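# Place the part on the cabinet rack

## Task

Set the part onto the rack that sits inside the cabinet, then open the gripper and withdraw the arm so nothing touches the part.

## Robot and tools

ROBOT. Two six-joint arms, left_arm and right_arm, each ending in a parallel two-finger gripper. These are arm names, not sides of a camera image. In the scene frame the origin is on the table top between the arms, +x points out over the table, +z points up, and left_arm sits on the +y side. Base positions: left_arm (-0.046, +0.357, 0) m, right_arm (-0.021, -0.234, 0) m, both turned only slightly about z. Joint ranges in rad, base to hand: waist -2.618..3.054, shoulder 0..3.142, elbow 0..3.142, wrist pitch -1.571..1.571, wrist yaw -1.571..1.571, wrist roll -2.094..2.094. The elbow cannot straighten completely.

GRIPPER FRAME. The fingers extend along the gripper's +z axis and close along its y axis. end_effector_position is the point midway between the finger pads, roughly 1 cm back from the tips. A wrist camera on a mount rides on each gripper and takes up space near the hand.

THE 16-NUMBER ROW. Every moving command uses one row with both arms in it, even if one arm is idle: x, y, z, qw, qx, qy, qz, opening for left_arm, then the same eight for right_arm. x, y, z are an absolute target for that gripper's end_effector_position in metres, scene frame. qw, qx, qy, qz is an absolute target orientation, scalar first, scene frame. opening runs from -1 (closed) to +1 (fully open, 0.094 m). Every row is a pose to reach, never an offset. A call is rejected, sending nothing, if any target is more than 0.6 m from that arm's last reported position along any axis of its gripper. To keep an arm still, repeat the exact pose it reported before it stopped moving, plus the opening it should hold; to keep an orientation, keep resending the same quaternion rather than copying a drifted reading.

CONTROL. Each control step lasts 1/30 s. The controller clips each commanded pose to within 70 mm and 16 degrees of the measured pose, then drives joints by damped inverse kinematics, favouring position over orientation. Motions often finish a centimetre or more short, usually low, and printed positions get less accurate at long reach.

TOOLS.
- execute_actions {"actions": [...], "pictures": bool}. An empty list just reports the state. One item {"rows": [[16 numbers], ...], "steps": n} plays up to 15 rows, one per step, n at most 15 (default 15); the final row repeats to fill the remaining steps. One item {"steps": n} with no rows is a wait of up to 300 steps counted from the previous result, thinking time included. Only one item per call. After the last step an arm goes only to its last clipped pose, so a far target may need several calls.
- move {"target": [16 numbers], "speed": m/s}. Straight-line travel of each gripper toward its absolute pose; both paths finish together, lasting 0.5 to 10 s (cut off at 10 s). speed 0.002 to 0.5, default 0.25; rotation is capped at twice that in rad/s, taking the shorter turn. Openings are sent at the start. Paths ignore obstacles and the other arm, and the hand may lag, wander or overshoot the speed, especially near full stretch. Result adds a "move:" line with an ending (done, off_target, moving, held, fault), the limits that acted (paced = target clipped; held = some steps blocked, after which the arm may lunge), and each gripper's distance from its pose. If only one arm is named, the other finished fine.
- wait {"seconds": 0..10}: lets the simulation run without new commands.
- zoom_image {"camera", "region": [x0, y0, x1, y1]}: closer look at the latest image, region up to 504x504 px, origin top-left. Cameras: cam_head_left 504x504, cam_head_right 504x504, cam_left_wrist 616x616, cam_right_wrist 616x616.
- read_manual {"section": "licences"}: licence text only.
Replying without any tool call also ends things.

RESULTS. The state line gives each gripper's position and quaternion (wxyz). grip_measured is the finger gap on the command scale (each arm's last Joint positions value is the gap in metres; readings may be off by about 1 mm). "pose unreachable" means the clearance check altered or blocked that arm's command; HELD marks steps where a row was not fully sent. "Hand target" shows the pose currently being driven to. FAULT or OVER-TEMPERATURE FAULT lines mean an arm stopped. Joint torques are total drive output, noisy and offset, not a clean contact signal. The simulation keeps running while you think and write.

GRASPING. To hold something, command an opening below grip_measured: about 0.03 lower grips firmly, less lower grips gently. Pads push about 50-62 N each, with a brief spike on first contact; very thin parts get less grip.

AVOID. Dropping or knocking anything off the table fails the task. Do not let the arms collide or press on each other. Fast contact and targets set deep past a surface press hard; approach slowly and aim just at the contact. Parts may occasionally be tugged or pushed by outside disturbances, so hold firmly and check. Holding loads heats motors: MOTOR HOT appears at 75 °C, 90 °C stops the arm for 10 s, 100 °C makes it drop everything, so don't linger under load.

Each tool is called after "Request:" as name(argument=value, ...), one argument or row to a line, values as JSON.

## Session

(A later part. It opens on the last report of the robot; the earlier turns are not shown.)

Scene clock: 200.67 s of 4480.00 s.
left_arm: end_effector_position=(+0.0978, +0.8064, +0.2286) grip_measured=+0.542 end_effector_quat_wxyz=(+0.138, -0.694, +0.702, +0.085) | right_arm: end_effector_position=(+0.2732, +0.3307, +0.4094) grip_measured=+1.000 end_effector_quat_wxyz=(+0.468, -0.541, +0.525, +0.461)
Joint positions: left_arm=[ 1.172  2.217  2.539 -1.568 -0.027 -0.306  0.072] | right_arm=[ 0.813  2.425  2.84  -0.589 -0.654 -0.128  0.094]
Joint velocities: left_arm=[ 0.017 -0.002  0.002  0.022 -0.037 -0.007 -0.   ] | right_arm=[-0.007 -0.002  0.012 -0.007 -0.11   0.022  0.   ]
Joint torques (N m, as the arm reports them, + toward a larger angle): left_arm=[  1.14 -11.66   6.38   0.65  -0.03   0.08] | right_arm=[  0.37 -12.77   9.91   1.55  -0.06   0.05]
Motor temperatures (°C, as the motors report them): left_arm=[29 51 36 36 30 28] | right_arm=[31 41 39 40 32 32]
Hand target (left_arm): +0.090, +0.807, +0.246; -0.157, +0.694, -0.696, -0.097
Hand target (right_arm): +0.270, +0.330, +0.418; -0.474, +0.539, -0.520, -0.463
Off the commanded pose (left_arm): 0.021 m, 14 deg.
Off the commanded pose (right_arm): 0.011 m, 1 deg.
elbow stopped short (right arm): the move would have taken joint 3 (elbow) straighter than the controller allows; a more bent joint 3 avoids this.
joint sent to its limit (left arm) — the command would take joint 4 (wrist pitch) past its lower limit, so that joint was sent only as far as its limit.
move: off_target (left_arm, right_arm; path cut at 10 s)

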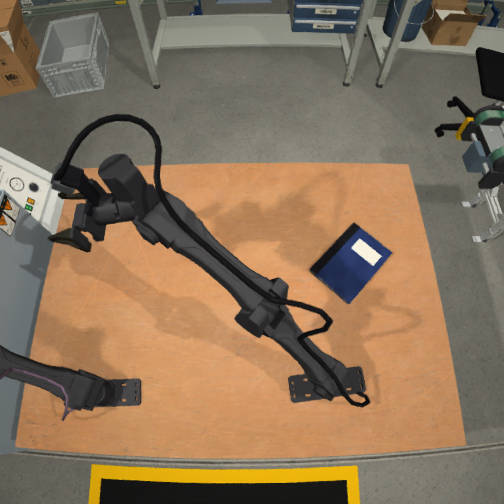

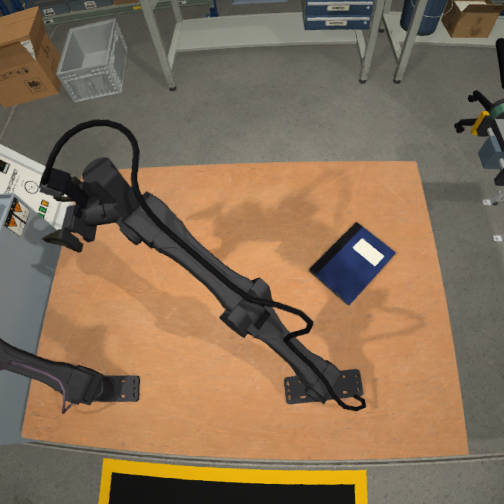

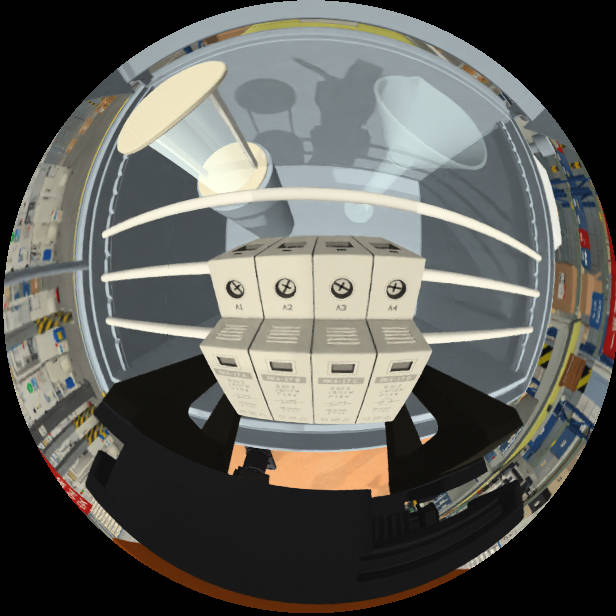

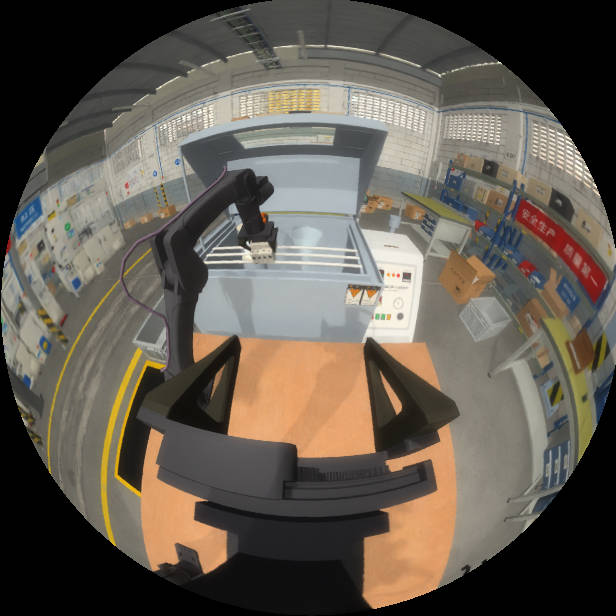

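Request:
move(
  target=[0.09,0.812,0.232,0.03,-0.706,0.706,0.03,0.53,0.27,0.33,0.42,0.468,-0.545,0.521,0.461,1],
  speed=0.012,
)

Request:
zoom_image(
  camera="cam_right_wrist",
  region=[200, 200, 350, 300],
)

Scene clock: 212.13 s of 4480.00 s.
left_arm: end_effector_position=(+0.0976, +0.8064, +0.2285) grip_measured=+0.544 end_effector_quat_wxyz=(+0.140, -0.693, +0.702, +0.083) | right_arm: end_effector_position=(+0.2732, +0.3307, +0.4094) grip_measured=+1.000 end_effector_quat_wxyz=(+0.468, -0.541, +0.525, +0.461)
Joint positions: left_arm=[ 1.175  2.217  2.539 -1.568 -0.02  -0.304  0.073] | right_arm=[ 0.813  2.425  2.84  -0.589 -0.654 -0.128  0.094]
Joint velocities: left_arm=[-0.002 -0.022 -0.017  0.037 -0.066  0.007  0.   ] | right_arm=[ 0.002 -0.002  0.007 -0.022  0.022  0.022  0.   ]
Joint torques (N m, as the arm reports them, + toward a larger angle): left_arm=[ 1.28 -9.28  6.46  0.63 -0.08  0.08] | right_arm=[  0.47 -12.85   9.86   1.6   -0.06   0.05]
Motor temperatures (°C, as the motors report them): left_arm=[29 49 36 36 30 28] | right_arm=[31 42 39 41 32 32]
Hand target (left_arm): +0.090, +0.811, +0.231; -0.143, +0.696, -0.698, -0.089
Hand target (right_arm): +0.270, +0.329, +0.419; -0.475, +0.539, -0.519, -0.464
Off the commanded pose (left_arm): 0.010 m, 14 deg.
Off the commanded pose (right_arm): 0.011 m, 1 deg.
elbow stopped short (right arm): the move would have taken joint 3 (elbow) straighter than the controller allows; a more bent joint 3 avoids this.
joint sent to its limit (left arm) — the command would take joint 4 (wrist pitch) past its lower limit, so that joint was sent only as far as its limit.
move: off_target (left_arm, right_arm; path cut at 10 s)

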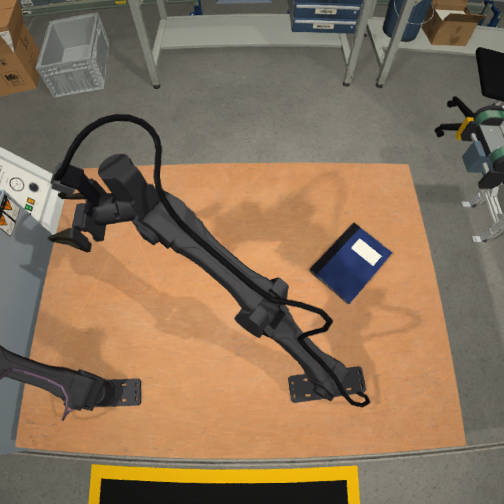

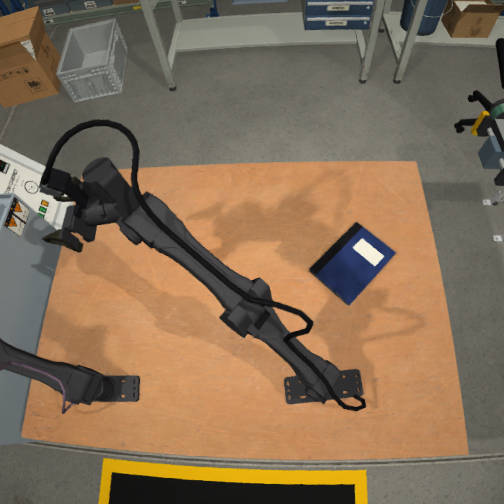

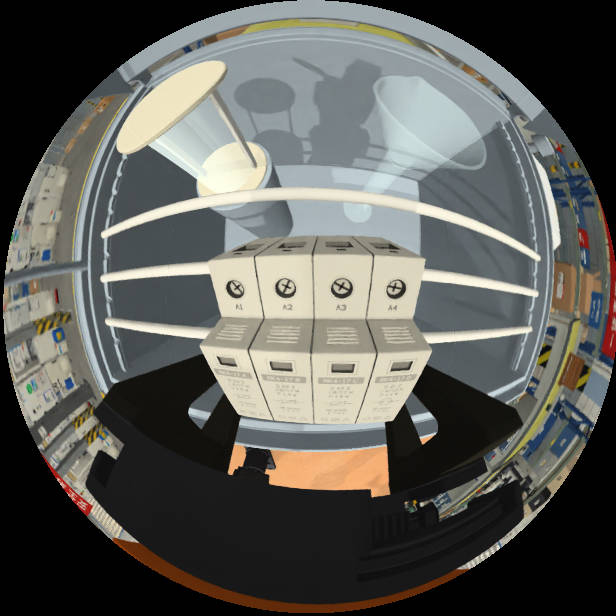

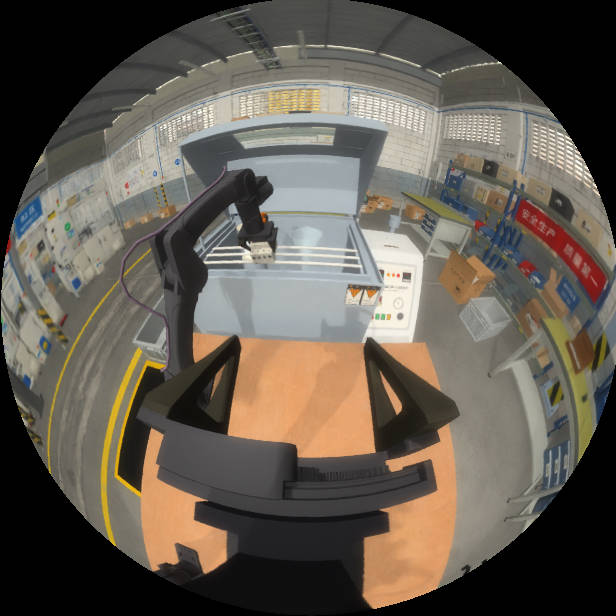

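Region (200, 200, 350, 300) of cam_right_wrist's 616x616 image, scaled by 3.360, with more detail than that image has.

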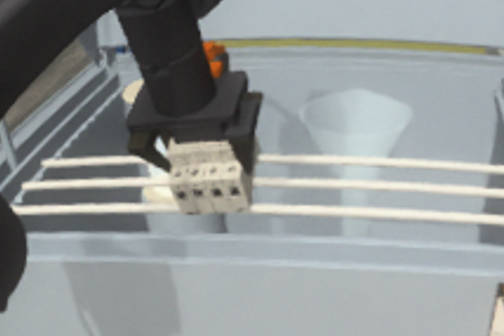

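Request:
move(
  target=[0.09,0.797,0.258,0.03,-0.706,0.706,0.03,0.51,0.27,0.33,0.42,0.468,-0.545,0.521,0.461,1],
  speed=0.02,
)

Request:
move(
  target=[0.09,0.797,0.236,0.03,-0.706,0.706,0.03,0.51,0.27,0.33,0.42,0.468,-0.545,0.521,0.461,1],
  speed=0.015,
)

Request:
zoom_image(
  camera="cam_right_wrist",
  region=[200, 200, 350, 300],
)

Scene clock: 221.53 s of 4480.00 s.
left_arm: end_effector_position=(+0.0963, +0.8020, +0.2280) grip_measured=+0.542 end_effector_quat_wxyz=(+0.135, -0.694, +0.703, +0.080) | right_arm: end_effector_position=(+0.2732, +0.3307, +0.4094) grip_measured=+1.000 end_effector_quat_wxyz=(+0.468, -0.541, +0.525, +0.461)
Joint positions: left_arm=[ 1.175  2.2    2.512 -1.568 -0.02  -0.304  0.072] | right_arm=[ 0.813  2.425  2.84  -0.589 -0.654 -0.128  0.094]
Joint velocities: left_arm=[-0.027  0.002  0.007 -0.007  0.007 -0.007  0.   ] | right_arm=[-0.017 -0.002 -0.002  0.022  0.022  0.022  0.   ]
Joint torques (N m, as the arm reports them, + toward a larger angle): left_arm=[  0.48 -13.83   5.72   0.63  -0.1    0.01] | right_arm=[  0.37 -12.84   9.87   1.59  -0.05   0.05]
Motor temperatures (°C, as the motors report them): left_arm=[29 50 35 36 30 28] | right_arm=[31 42 39 41 32 32]
Hand target (left_arm): +0.090, +0.797, +0.257; -0.162, +0.693, -0.695, -0.098
Hand target (right_arm): +0.270, +0.329, +0.420; -0.475, +0.538, -0.519, -0.464
Off the commanded pose (left_arm): 0.031 m, 13 deg.
Off the commanded pose (right_arm): 0.011 m, 1 deg.
elbow stopped short (right arm): the move would have taken joint 3 (elbow) straighter than the controller allows; a more bent joint 3 avoids this.
joint sent to its limit (left arm) — the command would take joint 4 (wrist pitch) past its lower limit, so that joint was sent only as far as its limit.
After step 90, 0.07 s passed at rest.
move: off_target (left_arm, right_arm)

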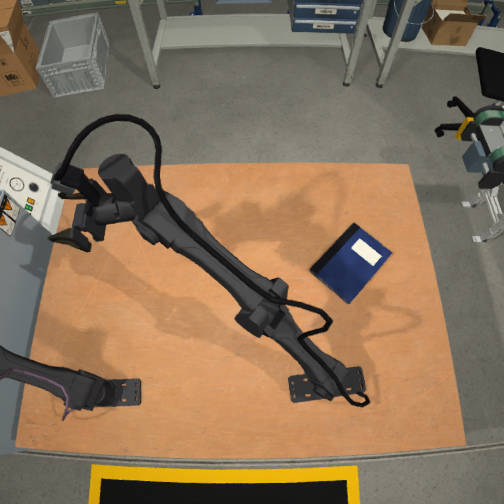

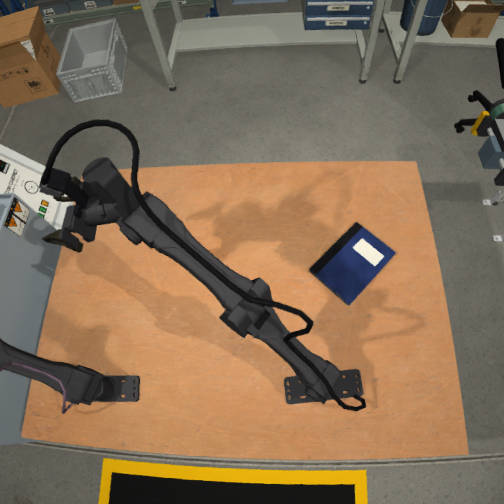

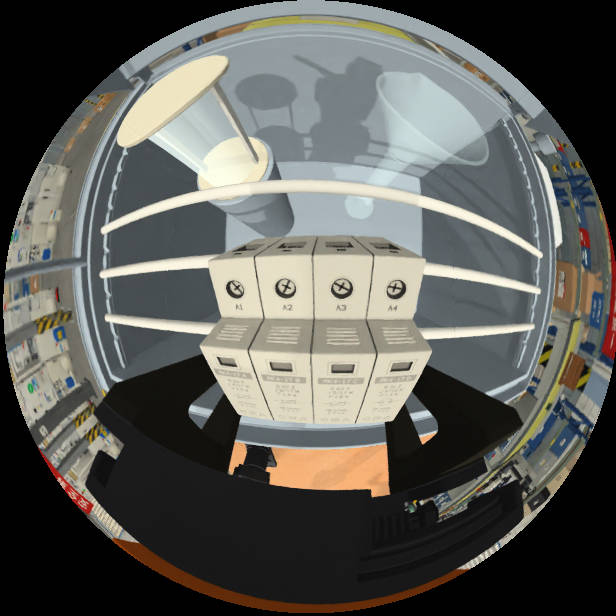

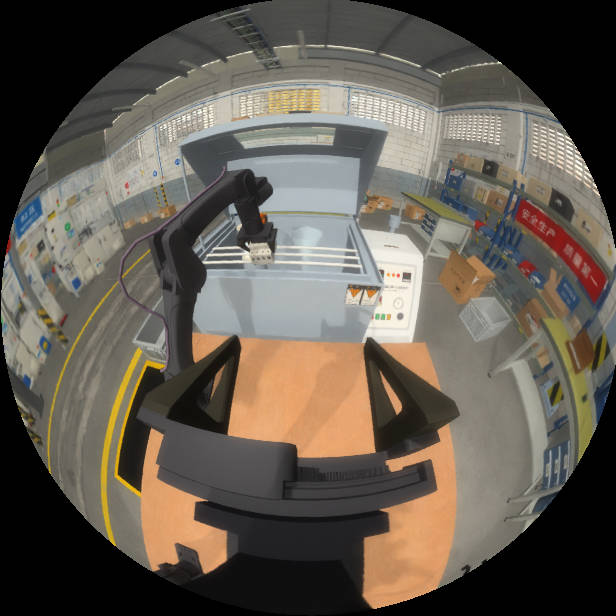

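Scene clock: 229.57 s of 4480.00 s.
left_arm: end_effector_position=(+0.0962, +0.8019, +0.2268) grip_measured=+0.542 end_effector_quat_wxyz=(+0.134, -0.694, +0.703, +0.080) | right_arm: end_effector_position=(+0.2732, +0.3307, +0.4094) grip_measured=+1.000 end_effector_quat_wxyz=(+0.468, -0.541, +0.525, +0.461)
Joint positions: left_arm=[ 1.175  2.196  2.501 -1.562 -0.02  -0.304  0.072] | right_arm=[ 0.813  2.425  2.84  -0.589 -0.654 -0.128  0.094]
Joint velocities: left_arm=[-0.017  0.002 -0.007  0.022 -0.022 -0.007 -0.002] | right_arm=[ 0.002 -0.017 -0.002 -0.007  0.007 -0.066  0.   ]
Joint torques (N m, as the arm reports them, + toward a larger angle): left_arm=[  0.48 -11.72   4.25   0.58  -0.09   0.  ] | right_arm=[  0.39 -12.86   9.87   1.58  -0.05   0.04]
Motor temperatures (°C, as the motors report them): left_arm=[29 50 35 36 30 28] | right_arm=[31 42 39 41 32 32]
Hand target (left_arm): +0.090, +0.797, +0.235; -0.136, +0.697, -0.699, -0.085
Hand target (right_arm): +0.270, +0.329, +0.420; -0.475, +0.538, -0.519, -0.464
Off the commanded pose (left_arm): 0.012 m, 13 deg.
Off the commanded pose (right_arm): 0.011 m, 1 deg.
elbow stopped short (right arm): the move would have taken joint 3 (elbow) straighter than the controller allows; a more bent joint 3 avoids this.
joint sent to its limit (left arm) — the command would take joint 4 (wrist pitch) past its lower limit, so that joint was sent only as far as its limit.
move: off_target (left_arm, right_arm)

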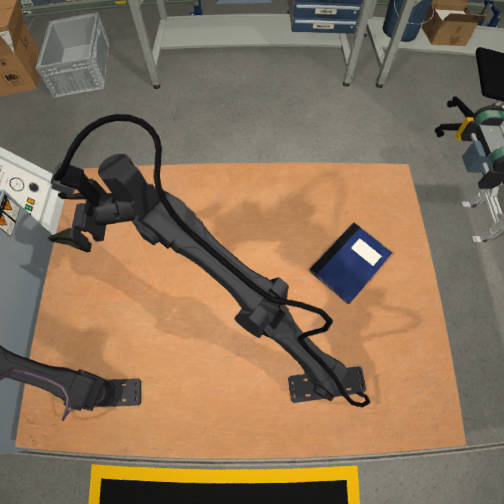

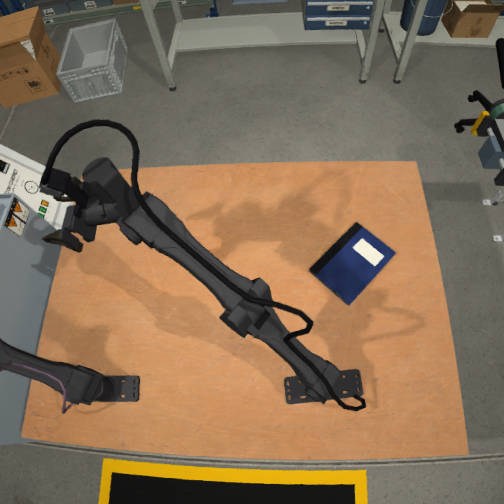

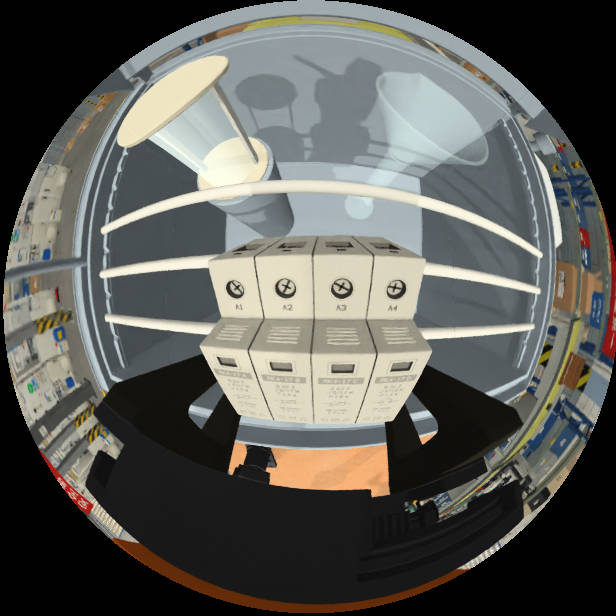

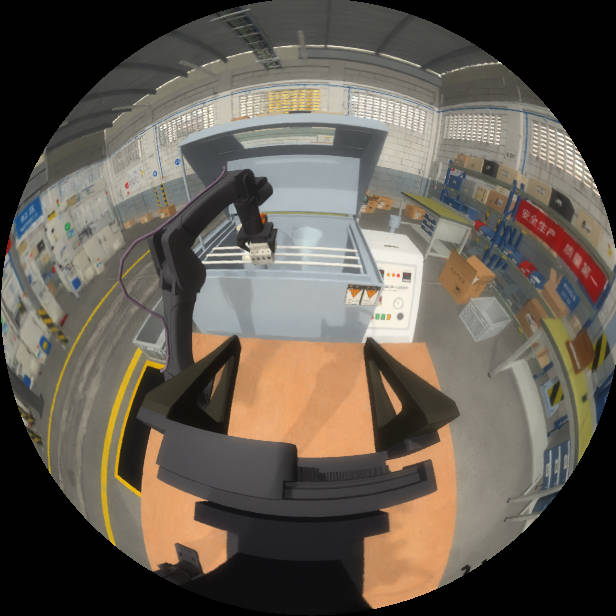

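Region (200, 200, 350, 300) of cam_right_wrist's 616x616 image, scaled by 3.360, with more detail than that image has.

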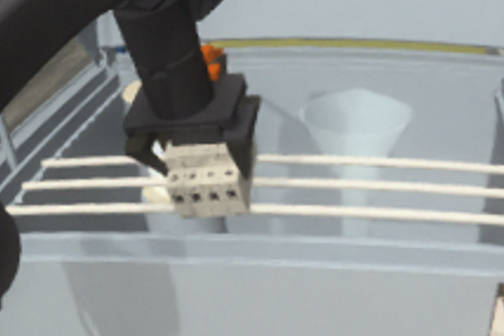

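Request:
move(
  target=[0.09,0.802,0.228,0.03,-0.706,0.706,0.03,0.55,0.27,0.33,0.42,0.468,-0.545,0.521,0.461,1],
  speed=0.02,
)

Request:
zoom_image(
  camera="cam_right_wrist",
  region=[200, 200, 350, 300],
)

Scene clock: 237.40 s of 4480.00 s.
left_arm: end_effector_position=(+0.0962, +0.8021, +0.2269) grip_measured=+0.557 end_effector_quat_wxyz=(+0.135, -0.694, +0.703, +0.080) | right_arm: end_effector_position=(+0.2732, +0.3307, +0.4094) grip_measured=+1.000 end_effector_quat_wxyz=(+0.468, -0.541, +0.525, +0.461)
Joint positions: left_arm=[ 1.175  2.196  2.501 -1.561 -0.02  -0.304  0.073] | right_arm=[ 0.813  2.425  2.84  -0.589 -0.654 -0.128  0.094]
Joint velocities: left_arm=[ 0.002 -0.002 -0.017 -0.007  0.022 -0.051 -0.001] | right_arm=[-0.002 -0.007 -0.017 -0.007 -0.007 -0.022  0.   ]
Joint torques (N m, as the arm reports them, + toward a larger angle): left_arm=[ 0.78 -9.82  5.13  0.55 -0.08  0.04] | right_arm=[  0.38 -12.84   9.9    1.58  -0.05   0.06]
Motor temperatures (°C, as the motors report them): left_arm=[29 49 35 36 30 28] | right_arm=[31 43 39 41 32 32]
Hand target (left_arm): +0.090, +0.802, +0.227; -0.130, +0.698, -0.699, -0.082
Hand target (right_arm): +0.270, +0.329, +0.420; -0.475, +0.538, -0.519, -0.464
Off the commanded pose (left_arm): 0.006 m, 13 deg.
Off the commanded pose (right_arm): 0.011 m, 1 deg.
elbow stopped short (right arm): the move would have taken joint 3 (elbow) straighter than the controller allows; a more bent joint 3 avoids this.
joint sent to its limit (left arm) — the command would take joint 4 (wrist pitch) past its lower limit, so that joint was sent only as far as its limit.
move: off_target (left_arm, right_arm)

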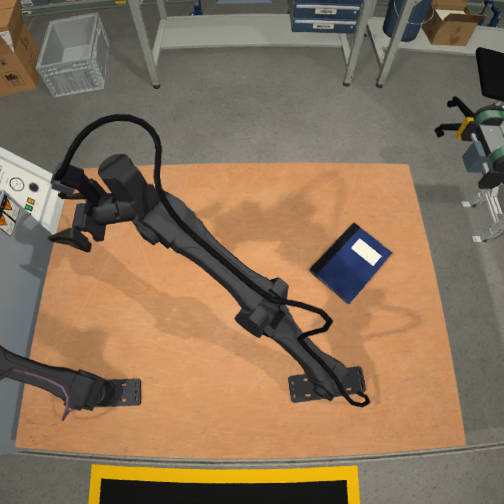

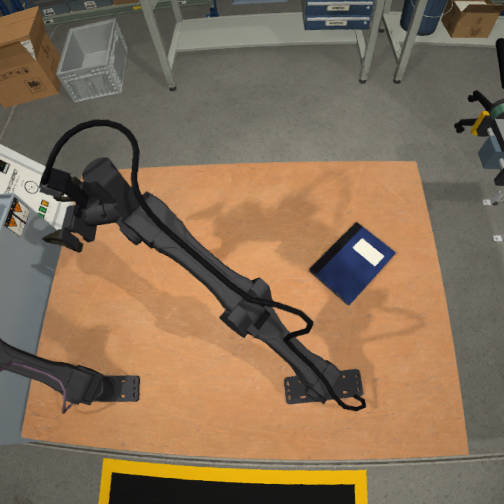

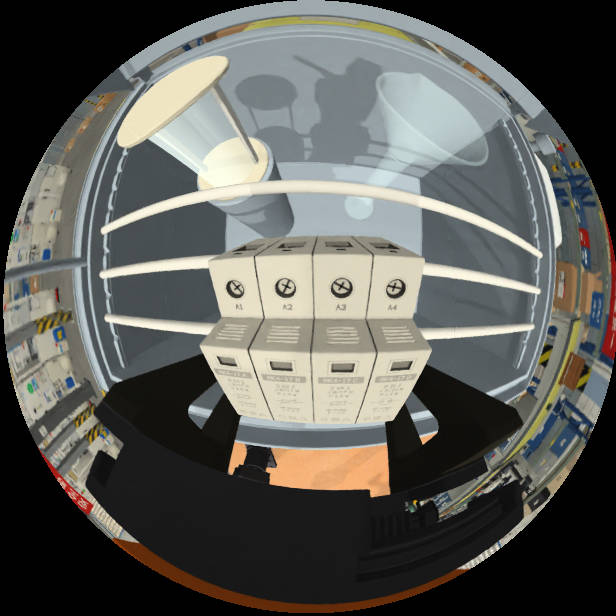

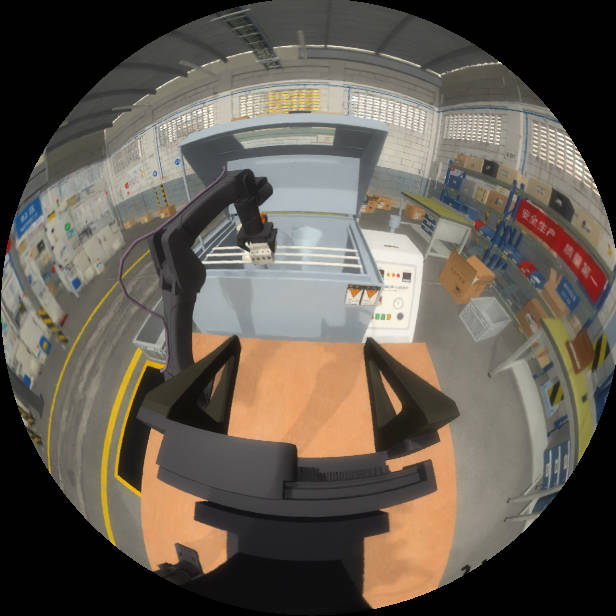

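Region (200, 200, 350, 300) of cam_right_wrist's 616x616 image, scaled by 3.360, with more detail than that image has.

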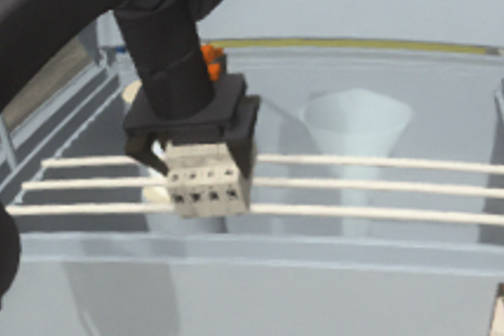

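Request:
move(
  target=[0.09,0.80,0.262,0.03,-0.706,0.706,0.03,0.75,0.27,0.33,0.42,0.468,-0.545,0.521,0.461,1],
  speed=0.02,
)

Request:
zoom_image(
  camera="cam_right_wrist",
  region=[200, 200, 350, 300],
)

Scene clock: 245.47 s of 4480.00 s.
left_arm: end_effector_position=(+0.0961, +0.8003, +0.2328) grip_measured=+0.748 end_effector_quat_wxyz=(+0.141, -0.693, +0.702, +0.082) | right_arm: end_effector_position=(+0.2732, +0.3307, +0.4094) grip_measured=+1.000 end_effector_quat_wxyz=(+0.468, -0.541, +0.525, +0.461)
Joint positions: left_arm=[ 1.175  2.183  2.501 -1.562 -0.017 -0.304  0.082] | right_arm=[ 0.813  2.425  2.84  -0.589 -0.654 -0.128  0.094]
Joint velocities: left_arm=[-0.012 -0.002 -0.002 -0.037 -0.022  0.037 -0.001] | right_arm=[-0.002 -0.012 -0.017 -0.081 -0.037 -0.007  0.   ]
Joint torques (N m, as the arm reports them, + toward a larger angle): left_arm=[  0.69 -12.31   7.65   0.59  -0.11   0.02] | right_arm=[  0.41 -12.91   9.87   1.58  -0.06   0.06]
Motor temperatures (°C, as the motors report them): left_arm=[29 50 36 36 30 28] | right_arm=[31 43 39 41 32 32]
Hand target (left_arm): +0.090, +0.799, +0.261; -0.169, +0.692, -0.694, -0.102
Hand target (right_arm): +0.270, +0.329, +0.420; -0.475, +0.538, -0.519, -0.464
Off the commanded pose (left_arm): 0.030 m, 14 deg.
Off the commanded pose (right_arm): 0.011 m, 1 deg.
elbow stopped short (right arm): the move would have taken joint 3 (elbow) straighter than the controller allows; a more bent joint 3 avoids this.
joint sent to its limit (left arm) — the command would take joint 4 (wrist pitch) past its lower limit, so that joint was sent only as far as its limit.
move: off_target (left_arm, right_arm)

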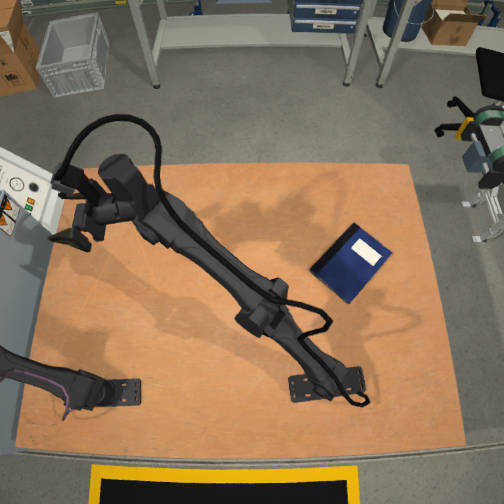

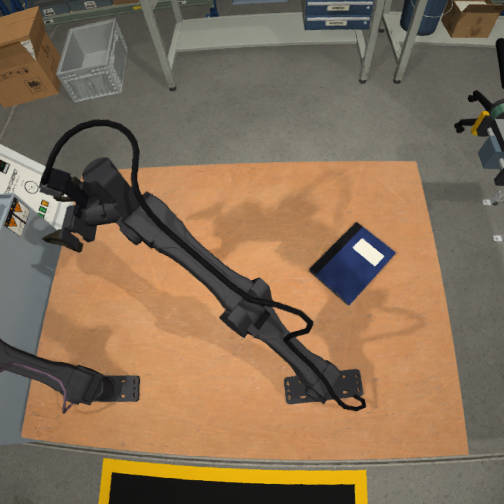

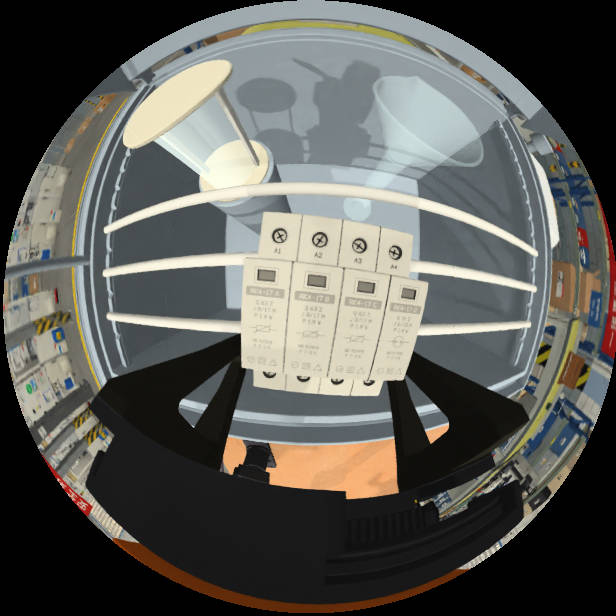

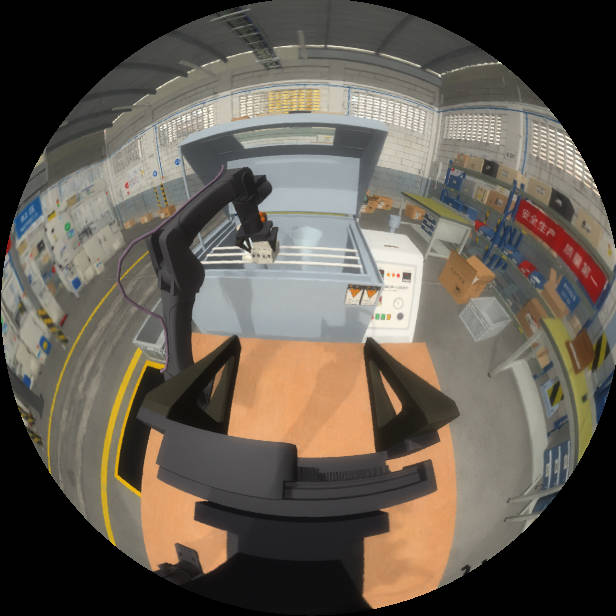

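Region (200, 200, 350, 300) of cam_right_wrist's 616x616 image, scaled by 3.360, with more detail than that image has.

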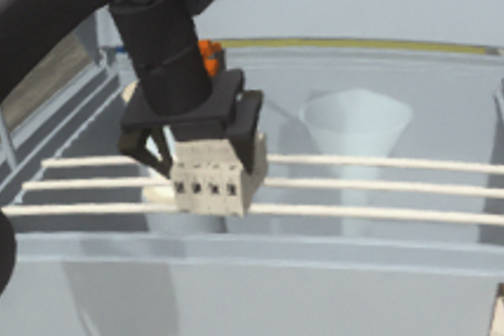

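Request:
move(
  target=[0.09,0.76,0.36,0.18,-0.684,0.684,0.18,1,0.27,0.2,0.40,0.468,-0.545,0.521,0.461,1],
  speed=0.08,
)

Scene clock: 248.57 s of 4480.00 s.
left_arm: end_effector_position=(+0.0917, +0.7653, +0.3423) grip_measured=+1.000 end_effector_quat_wxyz=(+0.226, -0.666, +0.682, +0.199) | right_arm: end_effector_position=(+0.2729, +0.2060, +0.3938) grip_measured=+1.000 end_effector_quat_wxyz=(+0.462, -0.542, +0.530, +0.460)
Joint positions: left_arm=[ 1.089  1.966  2.546 -1.565 -0.187 -0.325  0.094] | right_arm=[ 0.621  1.814  1.82  -0.234 -0.842 -0.184  0.094]
Joint velocities: left_arm=[ 0.027 -0.017 -0.017  0.022 -0.051 -0.022  0.   ] | right_arm=[-0.017  0.012 -0.017 -0.051 -0.066 -0.022  0.   ]
Joint torques (N m, as the arm reports them, + toward a larger angle): left_arm=[-0.71 -9.21  6.34  0.99 -0.25 -0.04] | right_arm=[ -0.28 -11.24   6.38   1.62  -0.23  -0.1 ]
Motor temperatures (°C, as the motors report them): left_arm=[29 50 36 36 30 28] | right_arm=[31 43 39 42 32 32]
Hand target (left_arm): +0.090, +0.759, +0.360; -0.244, +0.664, -0.674, -0.212
Hand target (right_arm): +0.268, +0.200, +0.400; -0.468, +0.546, -0.521, -0.460
Off the commanded pose (left_arm): 0.019 m, 6 deg.
Off the commanded pose (right_arm): 0.009 m, 1 deg.
joint sent to its limit (left arm) — the command would take joint 4 (wrist pitch) past its lower limit, so that joint was sent only as far as its limit.
move: off_target (left_arm)

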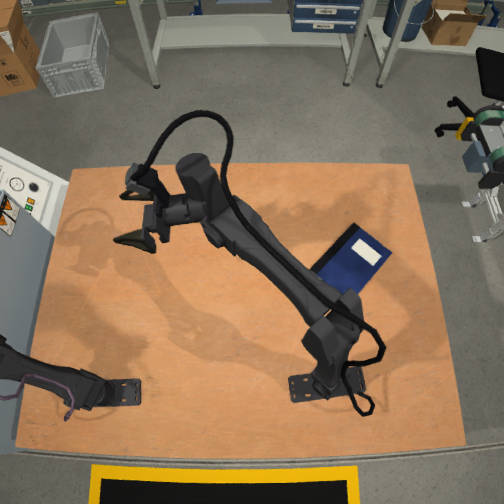

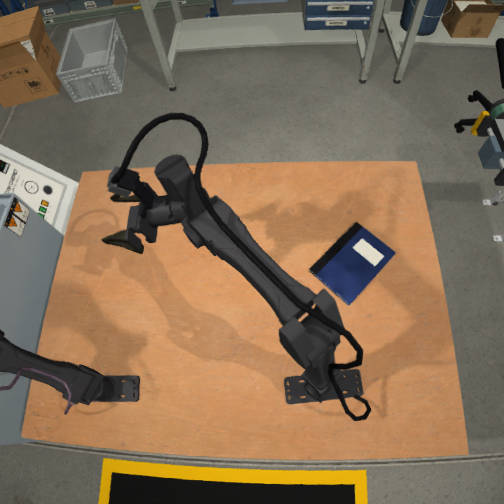

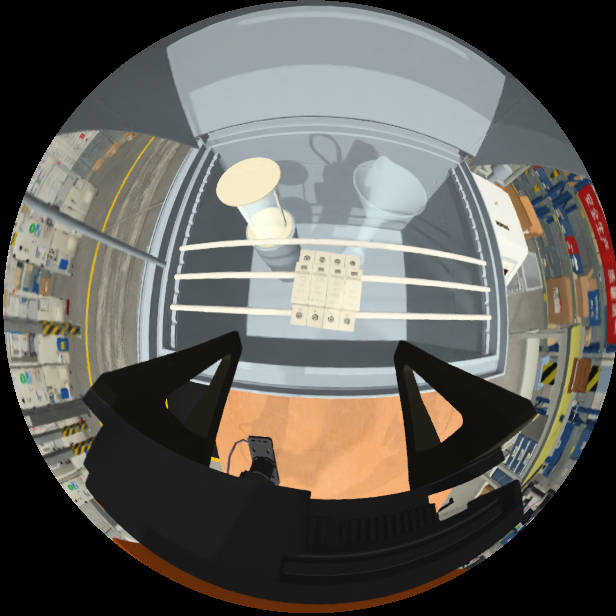

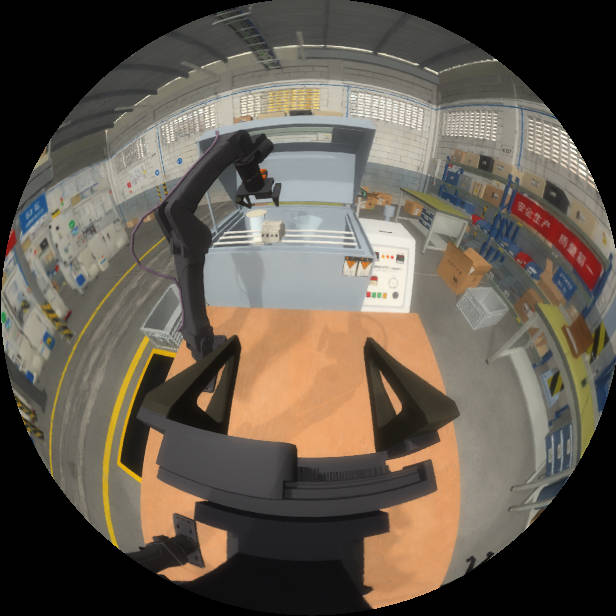

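Sitting across the wires. Retreat both arms.

Request:
move(
  target=[0.15,0.48,0.40,0.33,-0.46,0.80,0.19,1,0.2,-0.2,0.3,0.468,-0.545,0.521,0.461,1],
)

Request:
finished_scene(
  scene=1,
)

Scene clock: 251.73 s of 4480.00 s.
left_arm: end_effector_position=(+0.1606, +0.4776, +0.3999) grip_measured=+1.000 end_effector_quat_wxyz=(+0.388, -0.430, +0.799, +0.159) | right_arm: end_effector_position=(+0.2013, -0.2016, +0.3009) grip_measured=+1.000 end_effector_quat_wxyz=(+0.666, -0.313, +0.640, +0.222)
Joint positions: left_arm=[ 0.042  1.21   1.907 -1.564 -0.555 -0.66   0.094] | right_arm=[-0.881  0.776  0.719 -0.652 -1.547 -0.843  0.094]
Joint velocities: left_arm=[-0.022 -0.007  0.002 -0.066 -0.007  0.095  0.   ] | right_arm=[ 0.007 -0.002  0.002 -0.066  0.022 -0.066  0.   ]
Joint torques (N m, as the arm reports them, + toward a larger angle): left_arm=[-0.8  -2.17  3.59  1.07 -0.44 -0.05] | right_arm=[-0.69 -1.91  5.76  0.81 -0.63 -0.07]
Motor temperatures (°C, as the motors report them): left_arm=[29 49 36 37 30 28] | right_arm=[31 42 39 41 32 32]
Hand target (left_arm): +0.155, +0.478, +0.401; +0.393, -0.433, +0.794, +0.165
Hand target (right_arm): +0.196, -0.198, +0.298; +0.667, -0.309, +0.638, +0.228
Off the commanded pose (left_arm): 0.011 m, 8 deg.
Off the commanded pose (right_arm): 0.002 m, 47 deg; orientation clipped at the last step of the last action.
joint sent to its limit (left arm) — the command would take joint 4 (wrist pitch) past its lower limit, so that joint was sent only as far as its limit.
joint sent to its limit (right arm) — the command would take joint 5 (wrist yaw) past its lower limit, so that joint was sent only as far as its limit.
move: off_target (left_arm, right_arm); limits=paced

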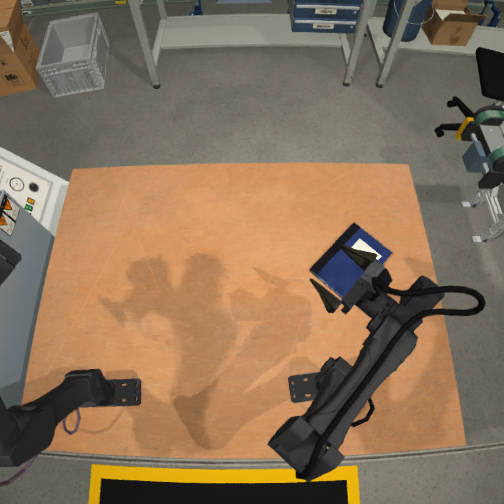

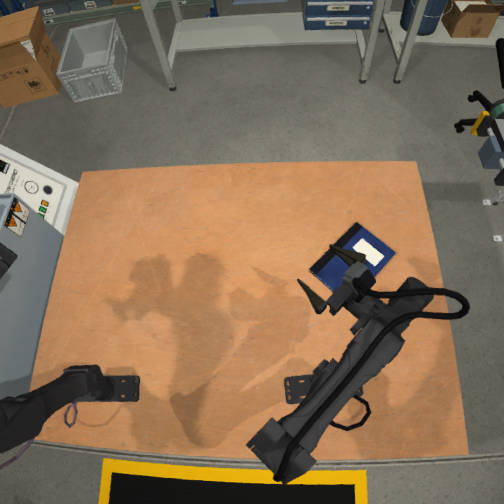

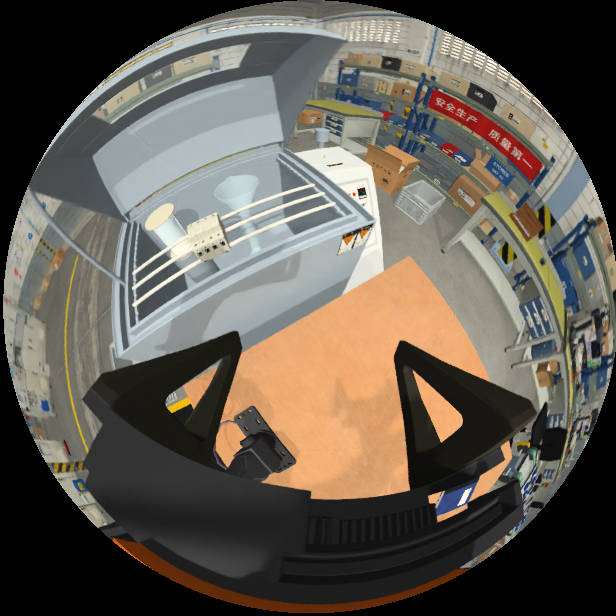

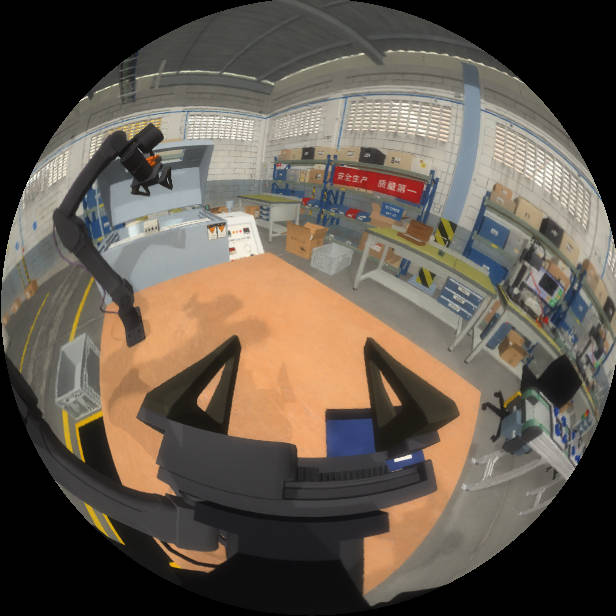

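The scene is finished: the task was done.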